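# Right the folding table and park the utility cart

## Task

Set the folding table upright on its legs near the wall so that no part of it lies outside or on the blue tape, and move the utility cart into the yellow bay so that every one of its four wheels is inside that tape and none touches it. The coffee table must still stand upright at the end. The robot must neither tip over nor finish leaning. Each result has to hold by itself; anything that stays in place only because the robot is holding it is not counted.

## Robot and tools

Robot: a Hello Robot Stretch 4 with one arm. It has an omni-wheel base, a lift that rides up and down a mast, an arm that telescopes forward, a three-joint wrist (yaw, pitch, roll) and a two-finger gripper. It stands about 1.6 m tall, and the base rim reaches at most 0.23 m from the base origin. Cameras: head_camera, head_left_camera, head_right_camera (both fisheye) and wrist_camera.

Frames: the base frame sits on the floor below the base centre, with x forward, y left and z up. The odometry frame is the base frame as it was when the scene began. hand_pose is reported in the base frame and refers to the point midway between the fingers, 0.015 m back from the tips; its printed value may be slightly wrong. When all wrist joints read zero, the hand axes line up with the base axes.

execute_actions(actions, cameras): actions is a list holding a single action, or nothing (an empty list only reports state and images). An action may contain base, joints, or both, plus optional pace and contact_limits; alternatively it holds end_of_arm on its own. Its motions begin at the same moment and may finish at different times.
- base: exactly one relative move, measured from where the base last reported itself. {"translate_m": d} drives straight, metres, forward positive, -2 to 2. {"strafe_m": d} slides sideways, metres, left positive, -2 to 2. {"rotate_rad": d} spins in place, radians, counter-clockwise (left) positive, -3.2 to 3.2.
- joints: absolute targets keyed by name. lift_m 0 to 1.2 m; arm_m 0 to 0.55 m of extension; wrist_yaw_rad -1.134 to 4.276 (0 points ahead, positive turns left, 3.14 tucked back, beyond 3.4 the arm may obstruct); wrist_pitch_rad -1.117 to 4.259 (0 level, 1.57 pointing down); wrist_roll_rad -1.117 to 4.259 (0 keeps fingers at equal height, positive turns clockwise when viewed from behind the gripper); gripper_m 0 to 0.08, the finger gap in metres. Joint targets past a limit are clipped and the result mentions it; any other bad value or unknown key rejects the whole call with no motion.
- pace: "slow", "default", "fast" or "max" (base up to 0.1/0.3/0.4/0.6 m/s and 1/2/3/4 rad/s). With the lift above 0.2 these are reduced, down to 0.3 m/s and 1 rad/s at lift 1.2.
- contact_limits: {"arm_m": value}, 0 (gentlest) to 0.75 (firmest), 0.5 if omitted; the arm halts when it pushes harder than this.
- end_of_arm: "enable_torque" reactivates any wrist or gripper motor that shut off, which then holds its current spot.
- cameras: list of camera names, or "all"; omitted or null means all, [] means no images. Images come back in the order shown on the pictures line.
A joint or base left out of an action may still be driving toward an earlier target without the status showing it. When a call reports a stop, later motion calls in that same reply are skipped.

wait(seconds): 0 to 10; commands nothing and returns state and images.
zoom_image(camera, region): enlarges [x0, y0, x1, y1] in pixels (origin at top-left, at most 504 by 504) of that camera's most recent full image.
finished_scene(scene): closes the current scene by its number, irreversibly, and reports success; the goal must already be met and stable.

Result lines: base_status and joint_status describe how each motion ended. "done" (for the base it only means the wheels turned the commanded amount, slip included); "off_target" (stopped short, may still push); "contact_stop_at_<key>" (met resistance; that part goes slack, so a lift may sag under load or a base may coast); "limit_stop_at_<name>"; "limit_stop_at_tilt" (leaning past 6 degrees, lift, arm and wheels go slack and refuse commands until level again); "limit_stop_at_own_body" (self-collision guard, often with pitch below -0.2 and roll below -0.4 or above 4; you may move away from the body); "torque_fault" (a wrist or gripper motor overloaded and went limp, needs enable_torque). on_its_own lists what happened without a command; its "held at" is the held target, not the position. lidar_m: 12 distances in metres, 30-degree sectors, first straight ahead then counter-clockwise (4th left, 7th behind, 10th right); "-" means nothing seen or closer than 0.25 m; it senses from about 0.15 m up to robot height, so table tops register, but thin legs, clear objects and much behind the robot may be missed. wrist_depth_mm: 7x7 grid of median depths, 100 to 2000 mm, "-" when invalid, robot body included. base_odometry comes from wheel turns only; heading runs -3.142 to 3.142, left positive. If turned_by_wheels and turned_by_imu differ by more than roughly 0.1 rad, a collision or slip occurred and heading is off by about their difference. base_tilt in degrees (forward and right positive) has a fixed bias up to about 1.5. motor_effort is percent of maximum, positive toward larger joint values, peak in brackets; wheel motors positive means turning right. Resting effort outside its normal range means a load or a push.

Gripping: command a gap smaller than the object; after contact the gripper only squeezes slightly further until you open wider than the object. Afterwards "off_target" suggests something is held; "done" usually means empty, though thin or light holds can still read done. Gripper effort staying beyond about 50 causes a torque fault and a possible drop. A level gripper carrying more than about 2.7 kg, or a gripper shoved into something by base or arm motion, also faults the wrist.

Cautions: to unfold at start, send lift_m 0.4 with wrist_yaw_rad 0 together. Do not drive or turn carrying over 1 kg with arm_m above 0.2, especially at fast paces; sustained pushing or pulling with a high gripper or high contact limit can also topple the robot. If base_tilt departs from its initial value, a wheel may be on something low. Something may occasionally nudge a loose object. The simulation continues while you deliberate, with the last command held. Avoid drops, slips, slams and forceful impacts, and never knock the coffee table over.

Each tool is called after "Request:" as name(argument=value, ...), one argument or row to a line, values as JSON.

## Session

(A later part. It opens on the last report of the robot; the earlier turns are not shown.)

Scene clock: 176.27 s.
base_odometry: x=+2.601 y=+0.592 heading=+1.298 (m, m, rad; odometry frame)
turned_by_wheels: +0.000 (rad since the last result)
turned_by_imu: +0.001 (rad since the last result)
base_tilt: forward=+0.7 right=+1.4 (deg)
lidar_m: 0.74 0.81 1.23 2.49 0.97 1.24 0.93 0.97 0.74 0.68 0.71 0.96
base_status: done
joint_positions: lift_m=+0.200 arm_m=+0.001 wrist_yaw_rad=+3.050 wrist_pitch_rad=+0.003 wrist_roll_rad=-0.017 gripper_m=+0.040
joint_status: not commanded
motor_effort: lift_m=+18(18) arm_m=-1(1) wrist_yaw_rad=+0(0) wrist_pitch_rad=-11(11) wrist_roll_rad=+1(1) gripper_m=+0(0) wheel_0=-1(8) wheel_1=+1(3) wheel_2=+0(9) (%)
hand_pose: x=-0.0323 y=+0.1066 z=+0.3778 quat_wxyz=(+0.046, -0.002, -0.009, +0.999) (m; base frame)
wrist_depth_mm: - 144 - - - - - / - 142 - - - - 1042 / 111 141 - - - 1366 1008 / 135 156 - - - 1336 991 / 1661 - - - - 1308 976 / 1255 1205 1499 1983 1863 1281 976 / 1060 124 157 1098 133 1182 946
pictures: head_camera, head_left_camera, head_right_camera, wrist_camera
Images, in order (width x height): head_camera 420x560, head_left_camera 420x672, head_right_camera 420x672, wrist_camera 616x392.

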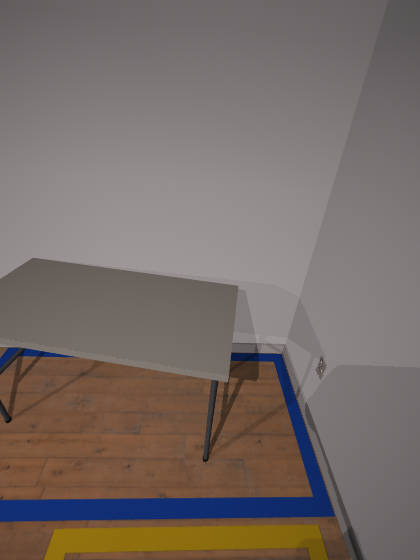

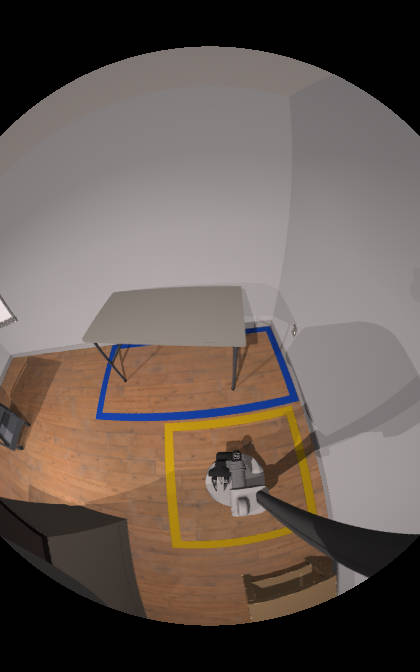

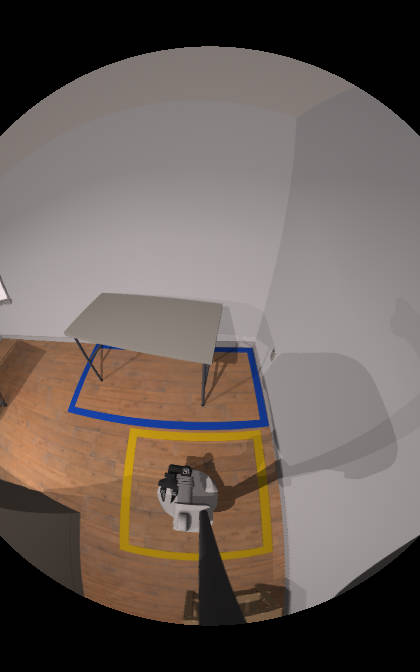

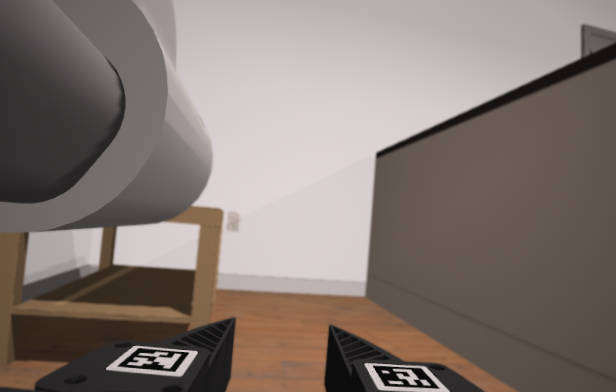

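Request:
execute_actions(
  actions=[
    {"joints":{"lift_m":0.33,"wrist_yaw_rad":0,"gripper_m":0.08},"base":{"translate_m":0.1}},
  ],
  cameras=[],
)

Request:
execute_actions(
  actions=[
    {"base":{"strafe_m":1.2}},
  ],
)

Scene clock: 190.83 s.
base_odometry: x=+2.628 y=+0.688 heading=+1.298 (m, m, rad; odometry frame)
turned_by_wheels: +0.000 (rad since the last result)
turned_by_imu: -0.001 (rad since the last result)
base_tilt: forward=+0.7 right=+1.3 (deg)
lidar_m: 0.64 0.71 1.11 2.48 1.03 1.25 1.03 1.04 0.72 0.69 0.72 0.96
base_status: done
joint_positions: lift_m=+0.330 arm_m=+0.001 wrist_yaw_rad=+0.001 wrist_pitch_rad=+0.003 wrist_roll_rad=-0.017 gripper_m=+0.080
joint_status: all done
motor_effort: lift_m=+26(27) arm_m=-1(1) wrist_yaw_rad=-2(8) wrist_pitch_rad=-11(8) wrist_roll_rad=+0(1) gripper_m=+1(3) wheel_0=+3(5) wheel_1=+0(2) wheel_2=+0(8) (%)
hand_pose: x=+0.3842 y=-0.0873 z=+0.5072 quat_wxyz=(+1.000, -0.009, +0.002, +0.000) (m; base frame)
wrist_depth_mm: 1229 1255 1255 1308 1336 1229 878 / 469 462 452 477 1308 1229 866 / 931 831 750 661 1281 1205 854 / 1182 1255 1255 1281 1308 1182 842 / 1182 1205 1229 1255 1281 1138 820 / 1160 1205 1205 1255 1255 1098 798 / - 122 1205 1229 146 976 788
pictures: none
No camera images: the call's "cameras" was empty. Leave "cameras" out to get every camera's image.

Scene clock: 196.17 s.
base_odometry: x=+1.472 y=+1.011 heading=+1.298 (m, m, rad; odometry frame)
turned_by_wheels: +0.000 (rad since the last result)
turned_by_imu: -0.002 (rad since the last result)
base_tilt: forward=+0.7 right=+1.3 (deg)
lidar_m: 0.80 1.41 1.87 1.25 2.88 0.54 0.52 0.50 1.60 1.88 1.02 0.80
base_status: done
joint_positions: lift_m=+0.330 arm_m=+0.001 wrist_yaw_rad=+0.000 wrist_pitch_rad=+0.003 wrist_roll_rad=-0.017 gripper_m=+0.080
joint_status: not commanded
motor_effort: lift_m=+25(26) arm_m=-1(1) wrist_yaw_rad=-1(3) wrist_pitch_rad=-9(10) wrist_roll_rad=+2(0) gripper_m=+2(2) wheel_0=-1(10) wheel_1=-2(11) wheel_2=-2(0) (%)
hand_pose: x=+0.3841 y=-0.0874 z=+0.5073 quat_wxyz=(+1.000, -0.009, +0.002, +0.000) (m; base frame)
wrist_depth_mm: 1160 1205 1229 1255 1281 1255 1336 / 1160 1182 1205 1229 1255 1281 1336 / 1138 1182 1205 1205 621 580 591 / 1138 1160 1205 1205 1255 1255 1281 / 1118 1160 1182 1205 1229 1255 1281 / 1118 1138 1182 1205 1205 1255 1255 / - 122 1138 1182 146 1229 1255
pictures: head_camera, head_left_camera, head_right_camera, wrist_camera
Images, in order (width x height): head_camera 420x560, head_left_camera 420x672, head_right_camera 420x672, wrist_camera 616x392.

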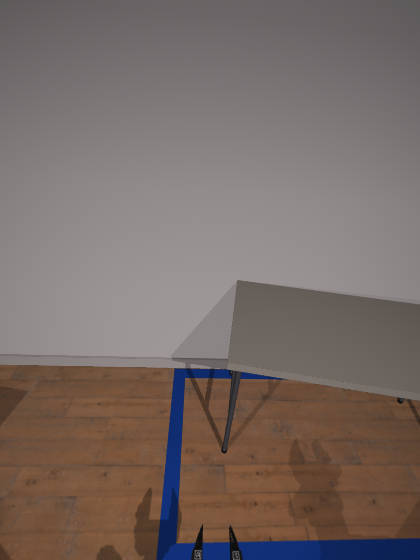

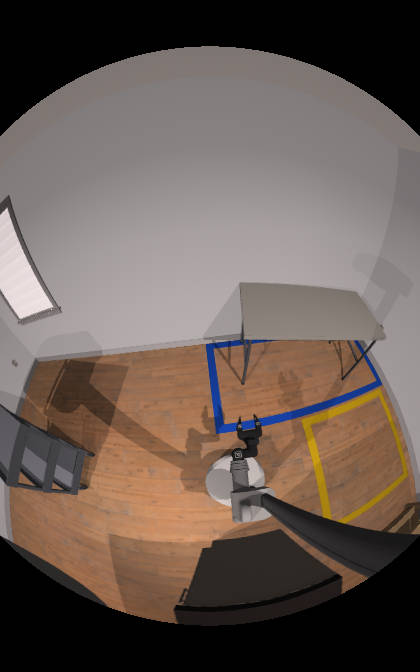

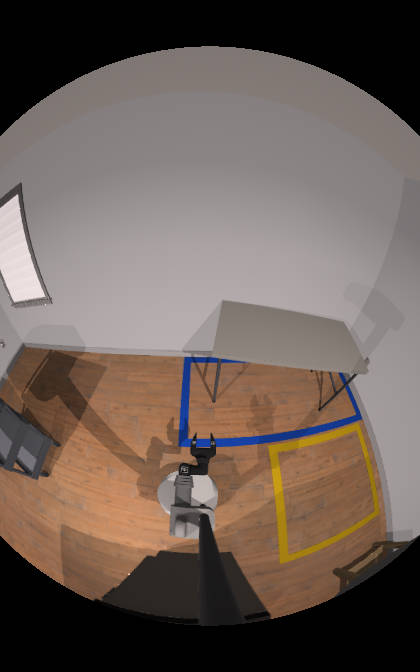

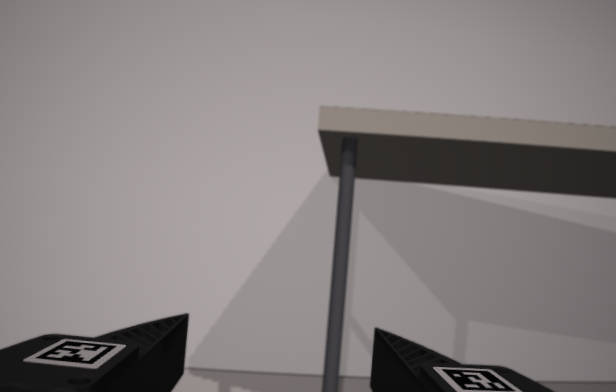

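Request:
execute_actions(
  actions=[
    {"base":{"strafe_m":-0.055}},
  ],
  cameras=[],
)

Request:
execute_actions(
  actions=[
    {"base":{"translate_m":0.36}},
  ],
  cameras=["head_camera","wrist_camera"],
)

Scene clock: 205.00 s.
base_odometry: x=+1.525 y=+0.996 heading=+1.298 (m, m, rad; odometry frame)
turned_by_wheels: +0.000 (rad since the last result)
turned_by_imu: +0.000 (rad since the last result)
base_tilt: forward=+0.7 right=+1.4 (deg)
lidar_m: 0.79 1.43 1.90 1.30 2.98 0.55 0.51 0.53 1.57 1.84 1.01 0.80
base_status: done
joint_positions: lift_m=+0.330 arm_m=+0.001 wrist_yaw_rad=+0.000 wrist_pitch_rad=+0.003 wrist_roll_rad=-0.017 gripper_m=+0.080
joint_status: not commanded
motor_effort: lift_m=+25(25) arm_m=-1(1) wrist_yaw_rad=-1(1) wrist_pitch_rad=-11(11) wrist_roll_rad=+1(0) gripper_m=+2(1) wheel_0=+1(10) wheel_1=+2(15) wheel_2=+0(2) (%)
hand_pose: x=+0.3841 y=-0.0874 z=+0.5073 quat_wxyz=(+1.000, -0.009, +0.002, +0.000) (m; base frame)
wrist_depth_mm: 1160 1182 1229 1255 1255 1281 1336 / 1160 1182 1182 1205 1255 1281 1336 / 1138 1160 1205 683 615 574 603 / 1138 1160 1182 1205 1229 1255 1281 / 1118 1182 1182 1205 1229 1229 1281 / 1138 1138 1160 1182 1229 1255 1281 / - 122 1160 1182 146 1255 1255
pictures: none
No camera images: the call's "cameras" was empty. Leave "cameras" out to get every camera's image.

Scene clock: 207.67 s.
base_odometry: x=+1.622 y=+1.343 heading=+1.298 (m, m, rad; odometry frame)
turned_by_wheels: +0.000 (rad since the last result)
turned_by_imu: -0.002 (rad since the last result)
base_tilt: forward=+0.7 right=+1.3 (deg)
lidar_m: 0.42 1.04 1.42 1.32 1.37 0.93 0.88 0.89 1.93 1.19 0.56 0.43
base_status: done
joint_positions: lift_m=+0.330 arm_m=+0.001 wrist_yaw_rad=+0.000 wrist_pitch_rad=+0.003 wrist_roll_rad=-0.017 gripper_m=+0.080
joint_status: not commanded
motor_effort: lift_m=+25(25) arm_m=-1(1) wrist_yaw_rad=-1(2) wrist_pitch_rad=-10(11) wrist_roll_rad=+1(1) gripper_m=+1(1) wheel_0=+1(5) wheel_1=+0(3) wheel_2=+2(8) (%)
hand_pose: x=+0.3841 y=-0.0874 z=+0.5073 quat_wxyz=(+1.000, -0.009, +0.002, +0.000) (m; base frame)
wrist_depth_mm: 809 820 831 271 262 258 255 / 798 809 842 397 364 353 334 / 798 809 831 842 603 564 521 / 788 809 820 831 842 866 891 / 788 798 809 831 842 878 878 / 768 788 809 820 842 878 878 / - 122 798 809 146 854 878
pictures: head_camera, wrist_camera
Images, in order (width x height): head_camera 420x560, wrist_camera 616x392.

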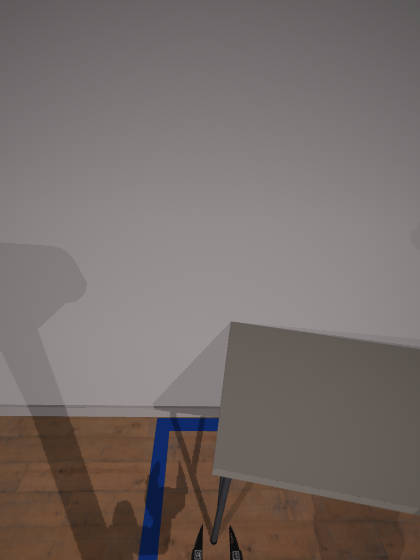

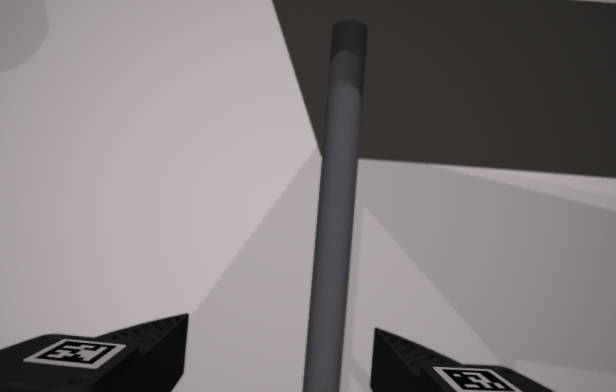

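Request:
execute_actions(
  actions=[
    {"base":{"strafe_m":-0.025}},
  ],
  cameras=[],
)

Request:
execute_actions(
  actions=[
    {"base":{"translate_m":0.1},"pace":"slow"},
  ],
  cameras=["wrist_camera"],
)

Scene clock: 212.70 s.
base_odometry: x=+1.646 y=+1.336 heading=+1.298 (m, m, rad; odometry frame)
turned_by_wheels: +0.000 (rad since the last result)
turned_by_imu: -0.001 (rad since the last result)
base_tilt: forward=+0.7 right=+1.3 (deg)
lidar_m: 0.44 1.05 1.40 1.35 1.41 0.93 0.88 0.89 1.92 1.16 0.57 0.44
base_status: done
joint_positions: lift_m=+0.330 arm_m=+0.001 wrist_yaw_rad=+0.000 wrist_pitch_rad=+0.003 wrist_roll_rad=-0.017 gripper_m=+0.080
joint_status: not commanded
motor_effort: lift_m=+25(25) arm_m=-1(1) wrist_yaw_rad=-1(1) wrist_pitch_rad=-11(11) wrist_roll_rad=+1(0) gripper_m=+2(2) wheel_0=-1(10) wheel_1=+2(7) wheel_2=+0(0) (%)
hand_pose: x=+0.3841 y=-0.0874 z=+0.5073 quat_wxyz=(+1.000, -0.009, +0.002, +0.000) (m; base frame)
wrist_depth_mm: 809 831 842 263 267 259 255 / 809 820 831 343 373 353 336 / 798 809 831 574 621 569 525 / 788 809 831 768 854 878 904 / 778 798 820 759 842 866 891 / 778 798 809 759 842 866 878 / - 122 798 609 146 854 878
pictures: none
No camera images: the call's "cameras" was empty. Leave "cameras" out to get every camera's image.

Scene clock: 214.97 s.
base_odometry: x=+1.673 y=+1.432 heading=+1.299 (m, m, rad; odometry frame)
turned_by_wheels: +0.000 (rad since the last result)
turned_by_imu: +0.000 (rad since the last result)
base_tilt: forward=+0.7 right=+1.3 (deg)
lidar_m: 0.33 0.94 1.28 1.37 1.40 1.05 0.98 1.88 1.90 0.94 0.42 0.34
base_status: done
joint_positions: lift_m=+0.330 arm_m=+0.001 wrist_yaw_rad=+0.000 wrist_pitch_rad=+0.003 wrist_roll_rad=-0.017 gripper_m=+0.080
joint_status: not commanded
motor_effort: lift_m=+25(25) arm_m=-1(1) wrist_yaw_rad=-1(1) wrist_pitch_rad=-8(11) wrist_roll_rad=+0(1) gripper_m=+1(1) wheel_0=+2(3) wheel_1=+1(1) wheel_2=+0(3) (%)
hand_pose: x=+0.3841 y=-0.0874 z=+0.5073 quat_wxyz=(+1.000, -0.009, +0.002, +0.000) (m; base frame)
wrist_depth_mm: 699 715 732 160 267 258 255 / 699 723 723 157 375 351 336 / 691 715 723 157 621 569 521 / 691 707 723 155 750 768 788 / 683 699 707 153 741 759 768 / 676 691 707 153 741 750 768 / - 122 707 150 146 750 759
pictures: wrist_camera
Images, in order (width x height): wrist_camera 616x392.

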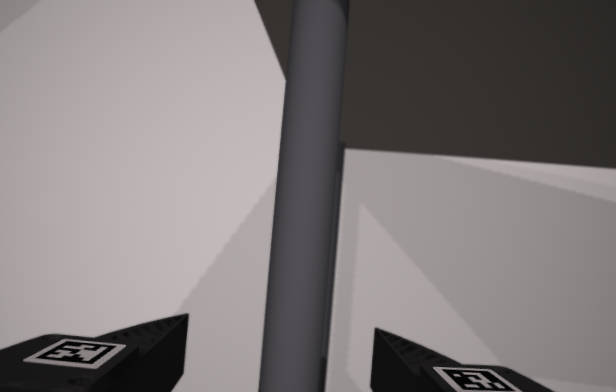

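Request:
execute_actions(
  actions=[
    {"joints":{"gripper_m":0.0}},
  ],
  cameras=["wrist_camera"],
)

Request:
execute_actions(
  actions=[
    {"base":{"translate_m":-0.17},"pace":"slow"},
  ],
  cameras=["head_camera","wrist_camera","head_right_camera"],
)

Scene clock: 221.37 s.
base_odometry: x=+1.673 y=+1.433 heading=+1.298 (m, m, rad; odometry frame)
turned_by_wheels: -0.001 (rad since the last result)
turned_by_imu: -0.002 (rad since the last result)
base_tilt: forward=+0.7 right=+1.4 (deg)
lidar_m: 0.33 0.95 1.28 1.39 1.37 1.05 0.97 1.86 1.90 0.96 0.45 0.35
base_status: not commanded
joint_positions: lift_m=+0.330 arm_m=+0.001 wrist_yaw_rad=-0.006 wrist_pitch_rad=+0.004 wrist_roll_rad=-0.017 gripper_m=+0.021
joint_status: gripper_m off_target (ended at +0.021, target +0.000)
on_its_own: gripper_m is held at +0.016, not at your +0.000, by its contact guard: the fingers met something; wrist_yaw_rad is at rest, and its effort (+16) is outside its rest range (-13 to +13)
motor_effort: lift_m=+25(25) arm_m=-1(1) wrist_yaw_rad=+16(18) wrist_pitch_rad=-11(11) wrist_roll_rad=+0(1) gripper_m=-45(56) wheel_0=-6(7) wheel_1=-1(1) wheel_2=-1(1) (%)
hand_pose: x=+0.3836 y=-0.0887 z=+0.5072 quat_wxyz=(+1.000, -0.009, +0.002, -0.003) (m; base frame)
wrist_depth_mm: 699 723 723 162 266 258 254 / 699 723 732 158 375 351 336 / 691 707 723 157 627 564 521 / 691 699 723 156 750 768 788 / 676 699 715 153 750 768 778 / 676 699 699 154 741 759 778 / 668 683 131 148 741 750 768
pictures: wrist_camera
Images, in order (width x height): wrist_camera 616x392.

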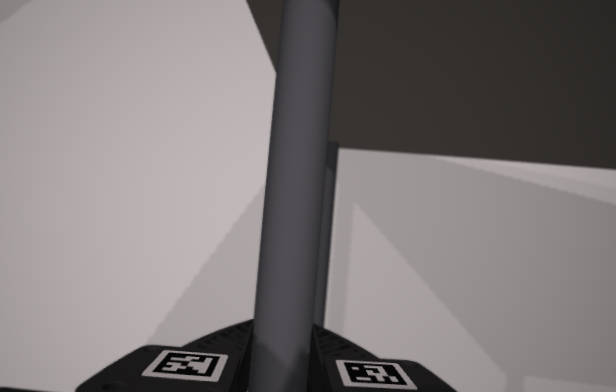

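Scene clock: 224.33 s.
base_odometry: x=+1.628 y=+1.269 heading=+1.298 (m, m, rad; odometry frame)
turned_by_wheels: +0.000 (rad since the last result)
turned_by_imu: +0.000 (rad since the last result)
base_tilt: forward=+0.7 right=+1.3 (deg)
lidar_m: 0.33 1.12 1.49 1.33 1.42 0.85 0.79 0.84 1.88 1.81 0.48 0.37
base_status: done
joint_positions: lift_m=+0.330 arm_m=+0.001 wrist_yaw_rad=+0.005 wrist_pitch_rad=+0.004 wrist_roll_rad=-0.017 gripper_m=+0.021
joint_status: not commanded
on_its_own: gripper_m is held at +0.016, not at your +0.000, by its contact guard: the fingers met something; wrist_yaw_rad is at rest, and its effort (-16) is outside its rest range (-13 to +13)
motor_effort: lift_m=+25(25) arm_m=-1(1) wrist_yaw_rad=-16(17) wrist_pitch_rad=-13(11) wrist_roll_rad=+1(0) gripper_m=-45(45) wheel_0=-5(10) wheel_1=-3(6) wheel_2=+7(11) (%)
hand_pose: x=+0.3846 y=-0.0864 z=+0.5071 quat_wxyz=(+1.000, -0.009, +0.002, +0.002) (m; base frame)
wrist_depth_mm: 878 891 904 162 266 258 255 / 866 891 904 158 373 353 336 / 854 878 904 158 615 569 521 / 866 878 891 157 931 946 991 / 854 866 878 154 917 946 946 / 842 854 878 155 917 931 946 / 842 854 131 149 891 931 946
pictures: head_camera, head_right_camera, wrist_camera
Images, in order (width x height): head_camera 420x560, head_right_camera 420x672, wrist_camera 616x392.

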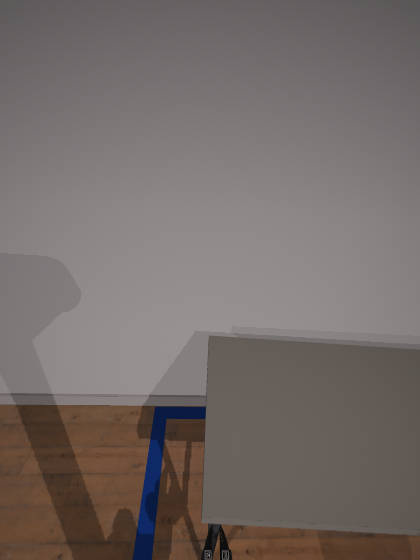

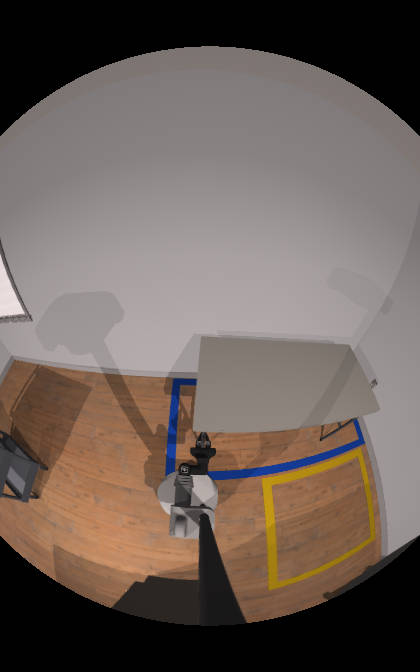

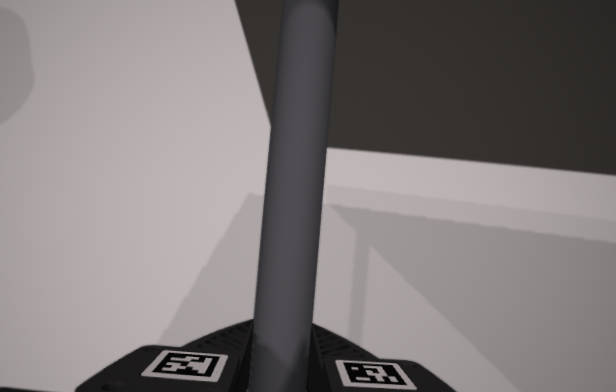

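Request:
execute_actions(
  actions=[
    {"base":{"translate_m":-0.03},"pace":"slow"},
  ],
  cameras=[],
)

Request:
execute_actions(
  actions=[
    {"joints":{"gripper_m":0.08}},
  ],
  cameras=[],
)

Request:
execute_actions(
  actions=[
    {"base":{"translate_m":-0.4}},
  ],
  cameras=[],
)

Request:
execute_actions(
  actions=[
    {"base":{"strafe_m":-0.55}},
  ],
)

Scene clock: 233.10 s.
base_odometry: x=+1.620 y=+1.240 heading=+1.298 (m, m, rad; odometry frame)
turned_by_wheels: +0.000 (rad since the last result)
turned_by_imu: -0.001 (rad since the last result)
base_tilt: forward=+0.7 right=+1.4 (deg)
lidar_m: 0.33 1.14 1.53 1.33 1.41 0.82 0.78 0.81 1.87 1.80 0.47 0.35
base_status: done
joint_positions: lift_m=+0.330 arm_m=+0.001 wrist_yaw_rad=+0.005 wrist_pitch_rad=+0.004 wrist_roll_rad=-0.017 gripper_m=+0.021
joint_status: not commanded
on_its_own: gripper_m is held at +0.016, not at your +0.000, by its contact guard: the fingers met something; wrist_yaw_rad is at rest, and its effort (-15) is outside its rest range (-13 to +13)
motor_effort: lift_m=+25(25) arm_m=-1(1) wrist_yaw_rad=-15(16) wrist_pitch_rad=-14(14) wrist_roll_rad=+0(0) gripper_m=-44(45) wheel_0=-5(6) wheel_1=-2(7) wheel_2=+6(11) (%)
hand_pose: x=+0.3845 y=-0.0864 z=+0.5071 quat_wxyz=(+1.000, -0.009, +0.002, +0.002) (m; base frame)
wrist_depth_mm: 904 931 917 163 266 258 255 / 891 917 931 159 373 351 336 / 891 917 931 158 627 564 525 / 891 904 917 156 960 976 991 / 891 891 917 154 946 960 991 / 878 891 904 155 946 960 991 / 866 866 132 149 931 960 976
pictures: none
No camera images: the call's "cameras" was empty. Leave "cameras" out to get every camera's image.

Scene clock: 234.33 s.
base_odometry: x=+1.620 y=+1.240 heading=+1.297 (m, m, rad; odometry frame)
turned_by_wheels: +0.000 (rad since the last result)
turned_by_imu: +0.000 (rad since the last result)
base_tilt: forward=+0.7 right=+1.4 (deg)
lidar_m: 0.35 1.17 1.53 1.33 1.41 0.82 0.76 0.80 1.81 1.79 0.48 0.35
base_status: not commanded
joint_positions: lift_m=+0.330 arm_m=+0.001 wrist_yaw_rad=+0.001 wrist_pitch_rad=+0.003 wrist_roll_rad=-0.017 gripper_m=+0.080
joint_status: all done
motor_effort: lift_m=+25(25) arm_m=-1(1) wrist_yaw_rad=-2(15) wrist_pitch_rad=-12(12) wrist_roll_rad=+0(0) gripper_m=+2(40) wheel_0=-3(5) wheel_1=-1(2) wheel_2=+1(5) (%)
hand_pose: x=+0.3842 y=-0.0873 z=+0.5072 quat_wxyz=(+1.000, -0.009, +0.002, +0.000) (m; base frame)
wrist_depth_mm: 904 931 931 162 266 258 255 / 891 904 931 160 373 351 336 / 891 904 917 160 621 569 521 / 878 904 917 156 960 976 1008 / 878 904 917 156 960 976 991 / 878 904 904 157 931 960 991 / - 122 891 917 146 960 991
pictures: none
No camera images: the call's "cameras" was empty. Leave "cameras" out to get every camera's image.

Scene clock: 237.13 s.
base_odometry: x=+1.512 y=+0.855 heading=+1.297 (m, m, rad; odometry frame)
turned_by_wheels: +0.000 (rad since the last result)
turned_by_imu: +0.001 (rad since the last result)
base_tilt: forward=+0.6 right=+1.3 (deg)
lidar_m: 0.70 1.55 2.09 1.34 2.99 0.40 0.37 0.39 1.43 1.81 1.05 0.76
base_status: done
joint_positions: lift_m=+0.330 arm_m=+0.001 wrist_yaw_rad=+0.000 wrist_pitch_rad=+0.003 wrist_roll_rad=-0.017 gripper_m=+0.080
joint_status: not commanded
motor_effort: lift_m=+25(25) arm_m=-1(1) wrist_yaw_rad=-1(4) wrist_pitch_rad=-8(10) wrist_roll_rad=+1(0) gripper_m=+2(2) wheel_0=-1(4) wheel_1=+1(3) wheel_2=+0(9) (%)
hand_pose: x=+0.3841 y=-0.0874 z=+0.5072 quat_wxyz=(+1.000, -0.009, +0.002, +0.000) (m; base frame)
wrist_depth_mm: 1336 1336 1366 1366 1430 1430 1499 / 1308 1336 1366 1366 1430 1430 1499 / 1308 1308 1336 654 615 559 580 / 1281 1308 1336 1366 1397 1397 1430 / 1255 1281 1336 1366 1366 1430 1430 / 1255 1281 1308 1336 1397 1430 1430 / - 122 1308 1308 146 1430 1397
pictures: none
No camera images: the call's "cameras" was empty. Leave "cameras" out to get every camera's image.

Scene clock: 240.30 s.
base_odometry: x=+2.041 y=+0.707 heading=+1.297 (m, m, rad; odometry frame)
turned_by_wheels: +0.000 (rad since the last result)
turned_by_imu: -0.001 (rad since the last result)
base_tilt: forward=+0.7 right=+1.3 (deg)
lidar_m: 0.72 0.77 2.09 1.90 0.53 0.48 1.11 1.05 1.27 1.27 1.29 0.78
base_status: done
joint_positions: lift_m=+0.330 arm_m=+0.001 wrist_yaw_rad=+0.000 wrist_pitch_rad=+0.003 wrist_roll_rad=-0.017 gripper_m=+0.080
joint_status: not commanded
motor_effort: lift_m=+25(25) arm_m=-1(1) wrist_yaw_rad=-1(1) wrist_pitch_rad=-11(12) wrist_roll_rad=+1(1) gripper_m=+2(2) wheel_0=-1(8) wheel_1=+0(3) wheel_2=+1(0) (%)
hand_pose: x=+0.3841 y=-0.0874 z=+0.5072 quat_wxyz=(+1.000, -0.009, +0.002, +0.000) (m; base frame)
wrist_depth_mm: 1336 1366 1366 1430 1464 1499 1537 / 525 535 530 1397 1430 1464 1537 / 1118 842 750 683 621 564 585 / 1308 1336 1336 1366 1397 1430 1464 / 1281 1336 1336 1397 1397 1430 1499 / 1281 1281 1336 1366 1397 1464 1464 / - 122 1281 1366 146 1397 1430
pictures: head_camera, head_left_camera, head_right_camera, wrist_camera
Images, in order (width x height): head_camera 420x560, head_left_camera 420x672, head_right_camera 420x672, wrist_camera 616x392.

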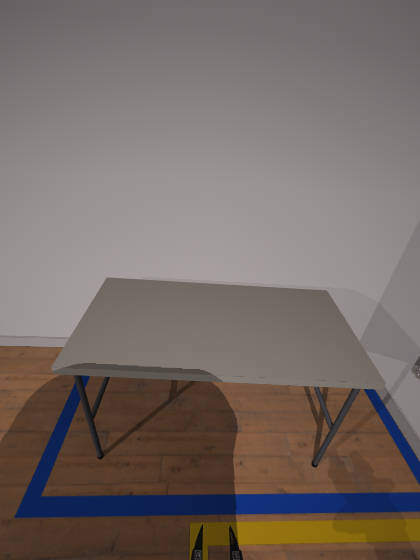

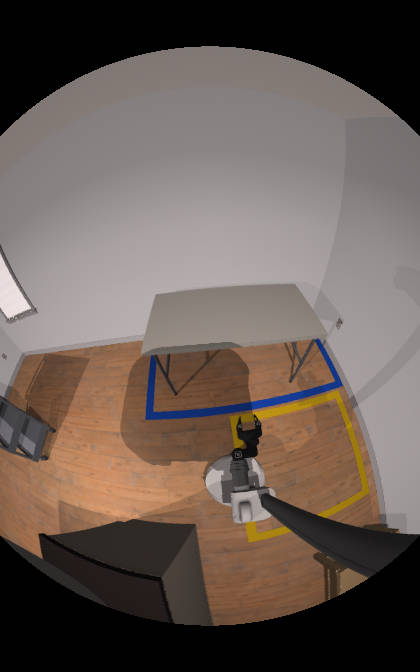

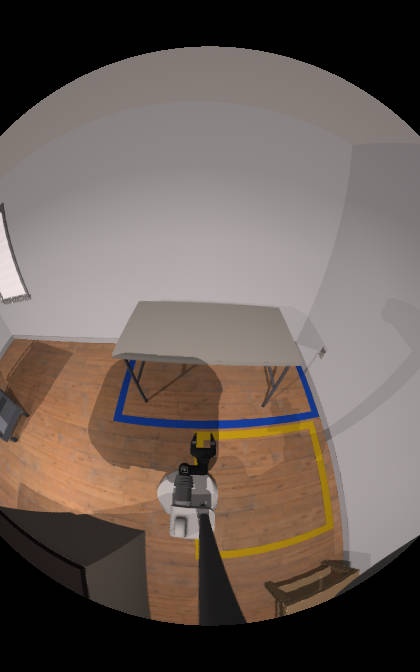

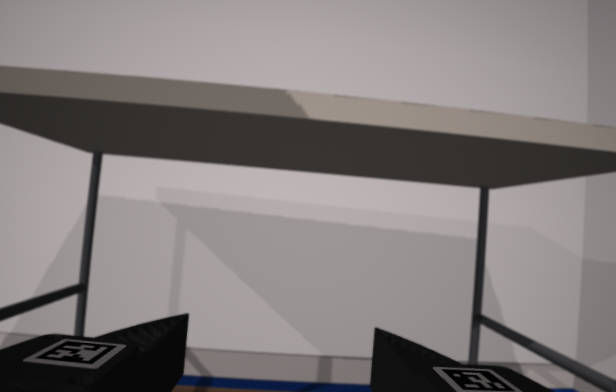

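Request:
execute_actions(
  actions=[
    {"base":{"strafe_m":1.15},"pace":"fast"},
  ],
  cameras=[],
)

Request:
execute_actions(
  actions=[
    {"base":{"rotate_rad":1.571},"pace":"fast"},
  ],
)

Scene clock: 262.03 s.
base_odometry: x=+0.934 y=+1.017 heading=+1.298 (m, m, rad; odometry frame)
turned_by_wheels: +0.000 (rad since the last result)
turned_by_imu: -0.002 (rad since the last result)
base_tilt: forward=+0.7 right=+1.3 (deg)
lidar_m: 1.48 1.53 0.76 0.75 2.36 2.37 1.06 0.45 0.56 2.43 1.03 0.98
base_status: done
joint_positions: lift_m=+0.330 arm_m=+0.001 wrist_yaw_rad=+0.000 wrist_pitch_rad=+0.003 wrist_roll_rad=-0.017 gripper_m=+0.080
joint_status: not commanded
motor_effort: lift_m=+25(25) arm_m=-1(1) wrist_yaw_rad=-1(2) wrist_pitch_rad=-7(10) wrist_roll_rad=+0(0) gripper_m=+1(1) wheel_0=+1(12) wheel_1=+0(12) wheel_2=+1(2) (%)
hand_pose: x=+0.3841 y=-0.0874 z=+0.5072 quat_wxyz=(+1.000, -0.009, +0.002, +0.000) (m; base frame)
wrist_depth_mm: 1255 1308 1366 1366 1366 1430 1464 / 1255 1308 1336 1336 1366 1397 1464 / 1255 1281 1281 1366 1397 1397 1430 / 1255 1281 1281 1336 1366 1397 1397 / 1255 1281 1281 1308 1366 1366 1397 / 1229 1255 1281 1336 1336 1397 1397 / - 122 1281 1308 146 1336 1366
pictures: none
No camera images: the call's "cameras" was empty. Leave "cameras" out to get every camera's image.

Scene clock: 263.77 s.
base_odometry: x=+0.934 y=+1.017 heading=+2.869 (m, m, rad; odometry frame)
turned_by_wheels: +1.571 (rad since the last result)
turned_by_imu: +1.591 (rad since the last result)
base_tilt: forward=+0.7 right=+1.3 (deg)
lidar_m: 0.73 2.32 2.33 1.02 0.47 0.57 2.43 1.05 0.98 1.49 1.51 0.75
base_status: done
joint_positions: lift_m=+0.330 arm_m=+0.001 wrist_yaw_rad=+0.000 wrist_pitch_rad=+0.003 wrist_roll_rad=-0.017 gripper_m=+0.080
joint_status: not commanded
motor_effort: lift_m=+25(25) arm_m=-2(1) wrist_yaw_rad=-2(3) wrist_pitch_rad=-10(13) wrist_roll_rad=+1(1) gripper_m=+1(2) wheel_0=-2(7) wheel_1=+1(7) wheel_2=+1(12) (%)
hand_pose: x=+0.3842 y=-0.0873 z=+0.5073 quat_wxyz=(+1.000, -0.009, +0.002, +0.000) (m; base frame)
wrist_depth_mm: - - 574 564 544 - - / - - 640 615 569 - 1983 / - - - 1060 976 - 1983 / - - - - - - 1921 / - 564 554 535 525 - 1921 / 1921 1863 - - 525 - 1863 / - 122 991 1098 146 1808 1708
pictures: head_camera, head_left_camera, head_right_camera, wrist_camera
Images, in order (width x height): head_camera 420x560, head_left_camera 420x672, head_right_camera 420x672, wrist_camera 616x392.

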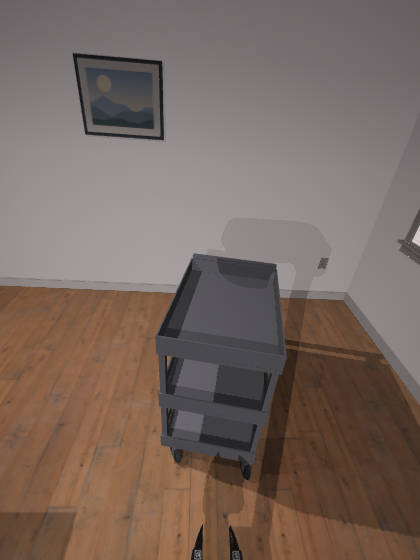

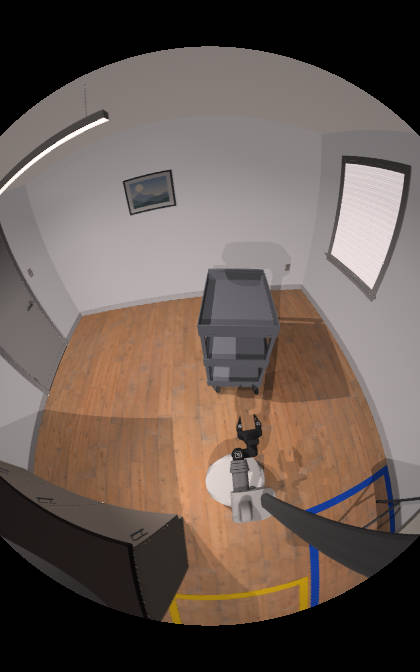

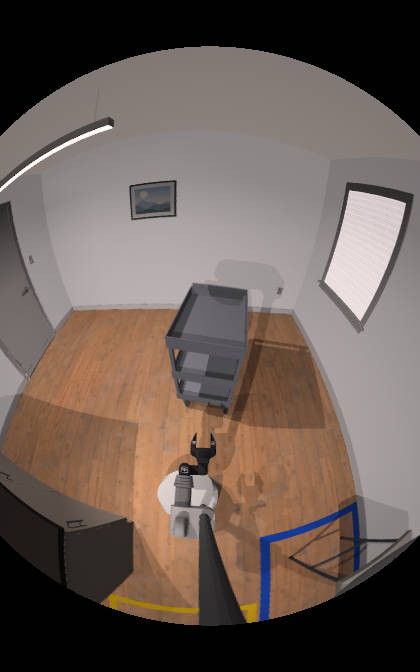

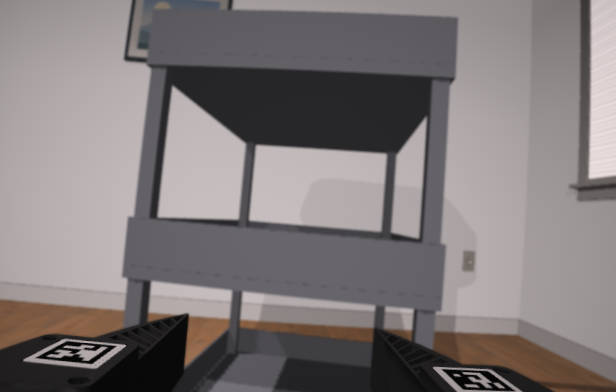

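Request:
execute_actions(
  actions=[
    {"base":{"strafe_m":-0.65},"joints":{"wrist_yaw_rad":3.05,"gripper_m":0.04},"pace":"fast"},
  ],
  cameras=[],
)

Request:
execute_actions(
  actions=[
    {"base":{"translate_m":1.95},"joints":{"lift_m":0.2},"pace":"fast"},
  ],
  cameras=[],
)

Request:
execute_actions(
  actions=[
    {"base":{"rotate_rad":3.122},"pace":"fast"},
  ],
  cameras=[],
)

Request:
execute_actions(
  actions=[
    {"base":{"strafe_m":-0.58},"pace":"fast"},
  ],
)

Scene clock: 276.53 s.
base_odometry: x=+1.109 y=+1.643 heading=+2.869 (m, m, rad; odometry frame)
turned_by_wheels: +0.000 (rad since the last result)
turned_by_imu: +0.001 (rad since the last result)
base_tilt: forward=+0.7 right=+1.4 (deg)
lidar_m: 1.15 0.80 1.15 1.10 1.08 2.36 0.63 0.66 0.90 0.82 0.86 1.18
base_status: done
joint_positions: lift_m=+0.330 arm_m=+0.001 wrist_yaw_rad=+3.050 wrist_pitch_rad=+0.003 wrist_roll_rad=-0.017 gripper_m=+0.040
joint_status: all done
motor_effort: lift_m=+25(25) arm_m=-2(1) wrist_yaw_rad=+0(6) wrist_pitch_rad=-11(9) wrist_roll_rad=+1(1) gripper_m=-2(3) wheel_0=-2(11) wheel_1=+0(13) wheel_2=+1(2) (%)
hand_pose: x=-0.0323 y=+0.1066 z=+0.5073 quat_wxyz=(+0.046, -0.002, -0.009, +0.999) (m; base frame)
wrist_depth_mm: - 143 - - - - - / - 142 - - - - - / 111 141 - - - - - / 135 157 - - - - - / 1921 - - - - - - / 1756 1921 - - - - - / 1397 124 159 1397 133 1756 1863
pictures: none
No camera images: the call's "cameras" was empty. Leave "cameras" out to get every camera's image.

Scene clock: 282.77 s.
base_odometry: x=-0.769 y=+2.169 heading=+2.868 (m, m, rad; odometry frame)
turned_by_wheels: +0.000 (rad since the last result)
turned_by_imu: -0.007 (rad since the last result)
base_tilt: forward=+0.7 right=+1.3 (deg)
lidar_m: 0.34 0.37 0.50 1.22 0.76 0.59 3.61 1.10 0.80 0.73 0.52 0.38
base_status: done
joint_positions: lift_m=+0.200 arm_m=+0.001 wrist_yaw_rad=+3.050 wrist_pitch_rad=+0.003 wrist_roll_rad=-0.017 gripper_m=+0.040
joint_status: all done
motor_effort: lift_m=+18(25) arm_m=-2(2) wrist_yaw_rad=-1(0) wrist_pitch_rad=-9(10) wrist_roll_rad=+1(0) gripper_m=-2(2) wheel_0=+0(6) wheel_1=-1(9) wheel_2=+0(13) (%)
hand_pose: x=-0.0323 y=+0.1065 z=+0.3778 quat_wxyz=(+0.046, -0.002, -0.009, +0.999) (m; base frame)
wrist_depth_mm: - 144 - - 788 798 788 / - 142 - - 891 866 820 / 111 141 - - - - - / 134 156 - - 759 768 - / 1756 - - - - - - / 1537 1661 1808 1756 1336 - - / 1060 124 159 1078 133 741 759
pictures: none
No camera images: the call's "cameras" was empty. Leave "cameras" out to get every camera's image.

Scene clock: 285.10 s.
base_odometry: x=-0.769 y=+2.169 heading=-0.293 (m, m, rad; odometry frame)
turned_by_wheels: +3.122 (rad since the last result)
turned_by_imu: +3.162 (rad since the last result)
base_tilt: forward=+0.6 right=+1.3 (deg)
lidar_m: 2.59 1.11 0.77 0.73 0.57 0.37 0.35 0.36 0.48 1.19 0.73 0.60
base_status: done
joint_positions: lift_m=+0.200 arm_m=+0.001 wrist_yaw_rad=+3.050 wrist_pitch_rad=+0.003 wrist_roll_rad=-0.017 gripper_m=+0.040
joint_status: not commanded
motor_effort: lift_m=+19(19) arm_m=-2(2) wrist_yaw_rad=-1(1) wrist_pitch_rad=-12(10) wrist_roll_rad=+0(0) gripper_m=-2(2) wheel_0=-1(9) wheel_1=+0(8) wheel_2=+1(10) (%)
hand_pose: x=-0.0322 y=+0.1065 z=+0.3778 quat_wxyz=(+0.046, -0.002, -0.009, +0.999) (m; base frame)
wrist_depth_mm: - 143 504 521 544 569 597 / - 142 496 517 539 564 591 / 111 141 496 517 535 564 585 / 134 156 492 508 535 554 574 / 449 469 484 508 521 544 574 / 452 466 480 500 521 544 569 / 442 124 159 492 133 544 564
pictures: none
No camera images: the call's "cameras" was empty. Leave "cameras" out to get every camera's image.

Scene clock: 287.77 s.
base_odometry: x=-0.936 y=+1.614 heading=-0.293 (m, m, rad; odometry frame)
turned_by_wheels: +0.000 (rad since the last result)
turned_by_imu: -0.001 (rad since the last result)
base_tilt: forward=+0.6 right=+1.4 (deg)
lidar_m: 0.48 0.53 1.39 1.34 0.52 0.35 0.33 0.33 0.45 1.17 2.40 0.51
base_status: done
joint_positions: lift_m=+0.200 arm_m=+0.001 wrist_yaw_rad=+3.050 wrist_pitch_rad=+0.003 wrist_roll_rad=-0.017 gripper_m=+0.040
joint_status: not commanded
motor_effort: lift_m=+19(19) arm_m=-2(2) wrist_yaw_rad=-1(0) wrist_pitch_rad=-10(10) wrist_roll_rad=+0(1) gripper_m=-2(2) wheel_0=-2(12) wheel_1=+1(12) wheel_2=+0(1) (%)
hand_pose: x=-0.0322 y=+0.1065 z=+0.3778 quat_wxyz=(+0.046, -0.002, -0.009, +0.999) (m; base frame)
wrist_depth_mm: - 143 484 500 521 544 569 / - 142 477 500 517 544 564 / 111 141 477 492 512 535 559 / 135 156 469 492 504 530 549 / 433 449 466 484 504 525 549 / 430 449 462 484 496 521 544 / 424 124 159 473 133 521 539
pictures: head_camera, head_left_camera, head_right_camera, wrist_camera
Images, in order (width x height): head_camera 420x560, head_left_camera 420x672, head_right_camera 420x672, wrist_camera 616x392.

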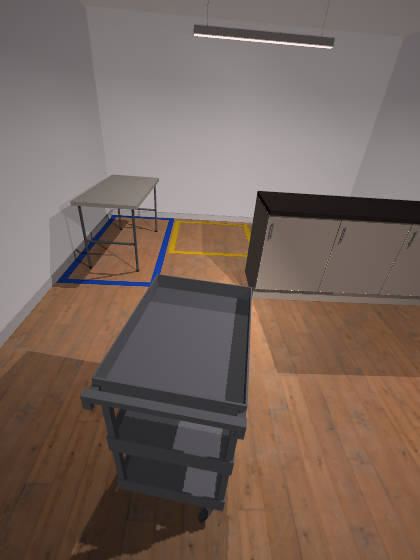

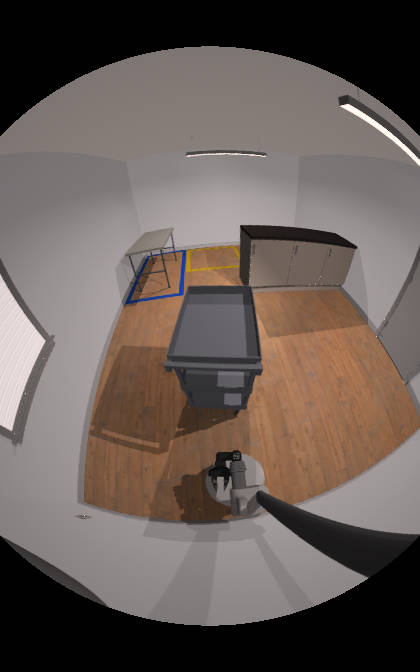

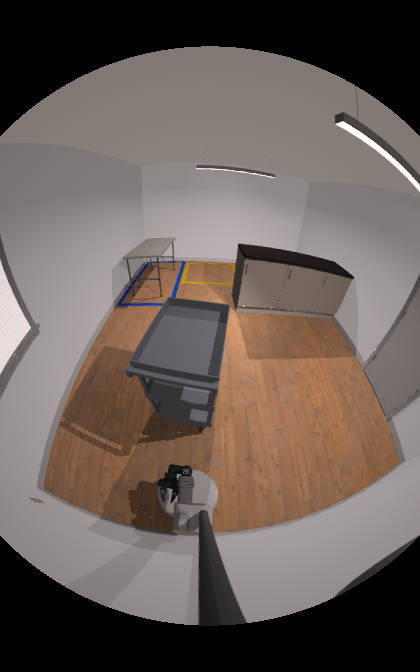

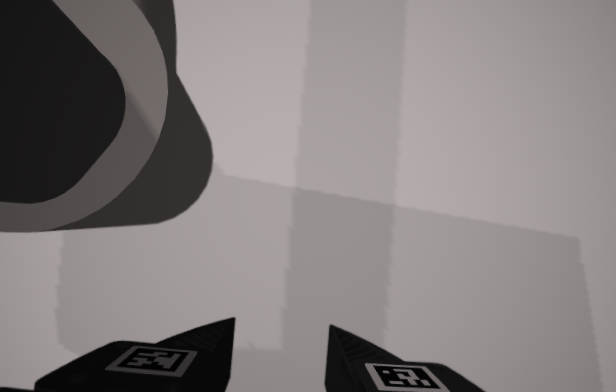

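Request:
execute_actions(
  actions=[
    {"base":{"strafe_m":0.16},"joints":{"lift_m":0.66,"wrist_yaw_rad":0,"wrist_roll_rad":1.57,"gripper_m":0.08}},
  ],
  cameras=["head_camera","wrist_camera"],
)

Scene clock: 303.57 s.
base_odometry: x=-0.890 y=+1.767 heading=-0.293 (m, m, rad; odometry frame)
turned_by_wheels: +0.000 (rad since the last result)
turned_by_imu: -0.001 (rad since the last result)
base_tilt: forward=+0.7 right=+1.3 (deg)
lidar_m: 0.50 0.58 1.19 1.17 0.51 0.34 0.33 0.33 0.46 1.12 2.56 0.52
base_status: done
joint_positions: lift_m=+0.660 arm_m=+0.001 wrist_yaw_rad=+0.001 wrist_pitch_rad=+0.003 wrist_roll_rad=+1.570 gripper_m=+0.080
joint_status: all done
motor_effort: lift_m=+25(25) arm_m=-2(2) wrist_yaw_rad=-3(7) wrist_pitch_rad=-9(8) wrist_roll_rad=+3(4) gripper_m=+1(4) wheel_0=-1(9) wheel_1=-1(0) wheel_2=+0(0) (%)
hand_pose: x=+0.3843 y=-0.0873 z=+0.8372 quat_wxyz=(+0.708, +0.707, +0.001, -0.001) (m; base frame)
wrist_depth_mm: - - - 276 - 1708 1205 / - - - 340 353 357 362 / - - - 342 - 699 504 / - - - 345 - 699 508 / - - - 349 1008 691 492 / - - - 355 991 676 500 / - 122 - 359 146 585 488
pictures: head_camera, wrist_camera
Images, in order (width x height): head_camera 420x560, wrist_camera 616x392.

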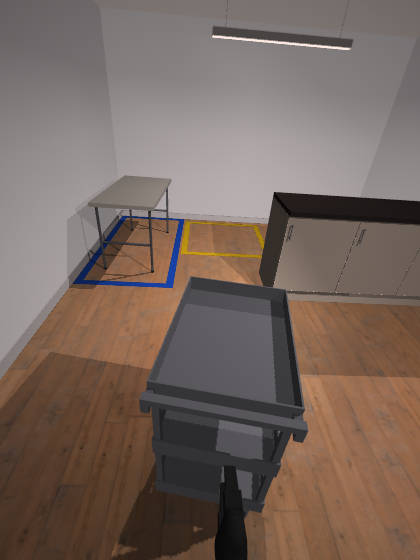

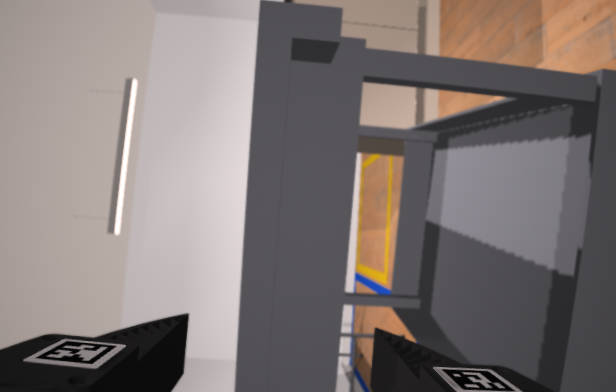

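Request:
zoom_image(
  camera="head_camera",
  region=[120,340,330,500],
)

Region (120, 340, 330, 500) of head_camera's 420x560 image, scaled by 2.400, with more detail than that image has; it fills the top 384 rows of this view, and the rest is white.

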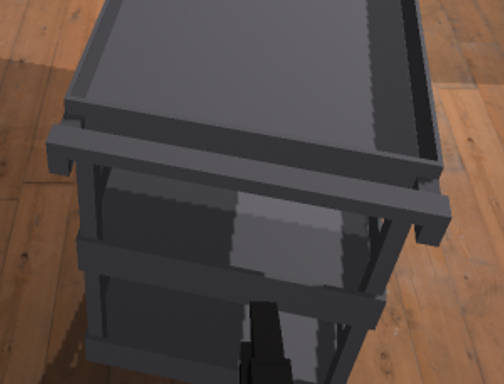

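Request:
execute_actions(
  actions=[
    {"base":{"translate_m":0.08},"pace":"slow"},
  ],
  cameras=["wrist_camera"],
)

Scene clock: 317.63 s.
base_odometry: x=-0.813 y=+1.744 heading=-0.293 (m, m, rad; odometry frame)
turned_by_wheels: +0.000 (rad since the last result)
turned_by_imu: -0.001 (rad since the last result)
base_tilt: forward=+0.7 right=+1.3 (deg)
lidar_m: 0.44 0.47 1.21 1.18 0.65 0.45 0.41 0.42 0.55 1.47 2.59 0.43
base_status: done
joint_positions: lift_m=+0.660 arm_m=+0.001 wrist_yaw_rad=+0.000 wrist_pitch_rad=+0.003 wrist_roll_rad=+1.570 gripper_m=+0.080
joint_status: not commanded
motor_effort: lift_m=+26(26) arm_m=-2(2) wrist_yaw_rad=-2(3) wrist_pitch_rad=-11(9) wrist_roll_rad=+2(2) gripper_m=+2(2) wheel_0=+2(5) wheel_1=+2(5) wheel_2=-2(3) (%)
hand_pose: x=+0.3843 y=-0.0873 z=+0.8372 quat_wxyz=(+0.708, +0.707, +0.001, -0.001) (m; base frame)
wrist_depth_mm: - - - 255 264 271 273 / - - - 258 1983 1576 466 / - - - 263 904 715 508 / - - - 265 904 699 500 / - - - 268 917 683 496 / - - - 271 891 668 480 / - 122 211 274 146 591 477
pictures: wrist_camera
Images, in order (width x height): wrist_camera 616x392.

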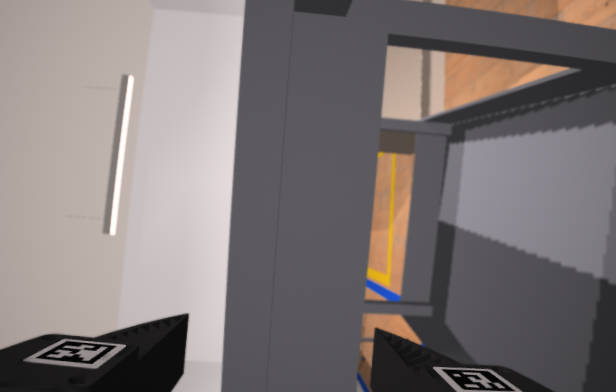

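Request:
execute_actions(
  actions=[
    {"base":{"translate_m":0.045},"joints":{"lift_m":0.675},"pace":"slow"},
  ],
  cameras=["wrist_camera"],
)

Request:
execute_actions(
  actions=[
    {"joints":{"gripper_m":0.0}},
  ],
  cameras=["wrist_camera"],
)

Scene clock: 327.70 s.
base_odometry: x=-0.770 y=+1.731 heading=-0.293 (m, m, rad; odometry frame)
turned_by_wheels: +0.000 (rad since the last result)
turned_by_imu: -0.001 (rad since the last result)
base_tilt: forward=+0.7 right=+1.3 (deg)
lidar_m: 0.40 0.43 1.23 1.18 0.72 0.49 0.46 0.49 0.63 1.62 2.59 0.41
base_status: done
joint_positions: lift_m=+0.675 arm_m=+0.001 wrist_yaw_rad=+0.000 wrist_pitch_rad=+0.003 wrist_roll_rad=+1.570 gripper_m=+0.080
joint_status: all done
motor_effort: lift_m=+26(28) arm_m=-2(2) wrist_yaw_rad=-3(2) wrist_pitch_rad=-11(11) wrist_roll_rad=+3(2) gripper_m=+1(1) wheel_0=+1(5) wheel_1=+0(4) wheel_2=+0(6) (%)
hand_pose: x=+0.3843 y=-0.0873 z=+0.8522 quat_wxyz=(+0.708, +0.707, +0.001, -0.001) (m; base frame)
wrist_depth_mm: - - - 154 215 1618 1098 / - - - 155 217 1708 525 / - - - 157 220 741 530 / - - - 159 222 732 521 / - - - 161 224 715 512 / - - - 224 228 699 504 / - 122 - 227 146 609 496
pictures: wrist_camera
Images, in order (width x height): wrist_camera 616x392.

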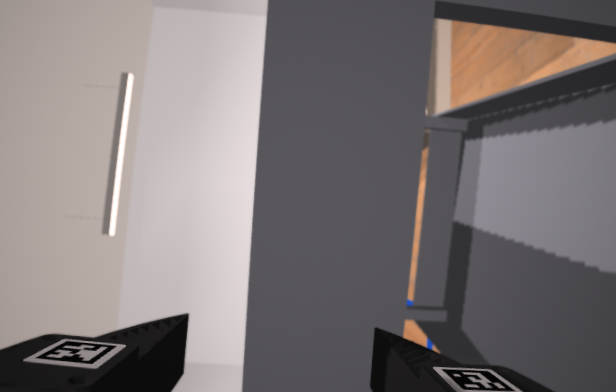

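Scene clock: 328.93 s.
base_odometry: x=-0.770 y=+1.731 heading=-0.293 (m, m, rad; odometry frame)
turned_by_wheels: +0.000 (rad since the last result)
turned_by_imu: +0.000 (rad since the last result)
base_tilt: forward=+0.7 right=+1.3 (deg)
lidar_m: 0.38 0.44 1.21 1.18 0.72 0.47 0.47 0.49 0.64 1.61 2.57 0.39
base_status: not commanded
joint_positions: lift_m=+0.675 arm_m=+0.001 wrist_yaw_rad=+0.000 wrist_pitch_rad=-0.002 wrist_roll_rad=+1.570 gripper_m=+0.020
joint_status: gripper_m off_target (ended at +0.020, target +0.000)
on_its_own: gripper_m is held at +0.016, not at your +0.000, by its contact guard: the fingers met something
motor_effort: lift_m=+24(26) arm_m=-2(2) wrist_yaw_rad=-1(2) wrist_pitch_rad=+4(10) wrist_roll_rad=+1(2) gripper_m=-44(45) wheel_0=+1(1) wheel_1=+0(0) wheel_2=+0(0) (%)
hand_pose: x=+0.3842 y=-0.0874 z=+0.8534 quat_wxyz=(+0.708, +0.707, -0.001, +0.001) (m; base frame)
wrist_depth_mm: - - - 153 214 1618 1138 / - - - 155 216 1756 530 / - - - 157 220 768 535 / - - - 159 222 741 530 / - - - 161 224 732 521 / - - - 163 228 715 512 / - - 131 163 228 654 500
pictures: wrist_camera
Images, in order (width x height): wrist_camera 616x392.

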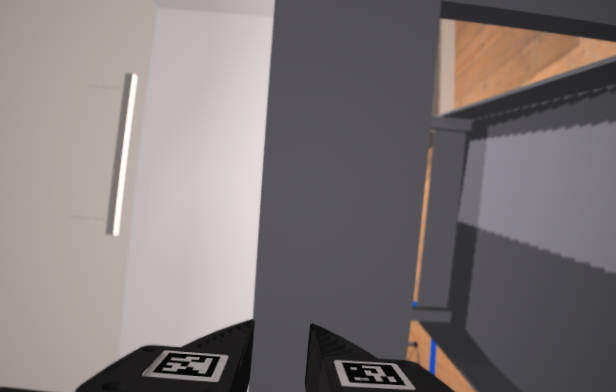

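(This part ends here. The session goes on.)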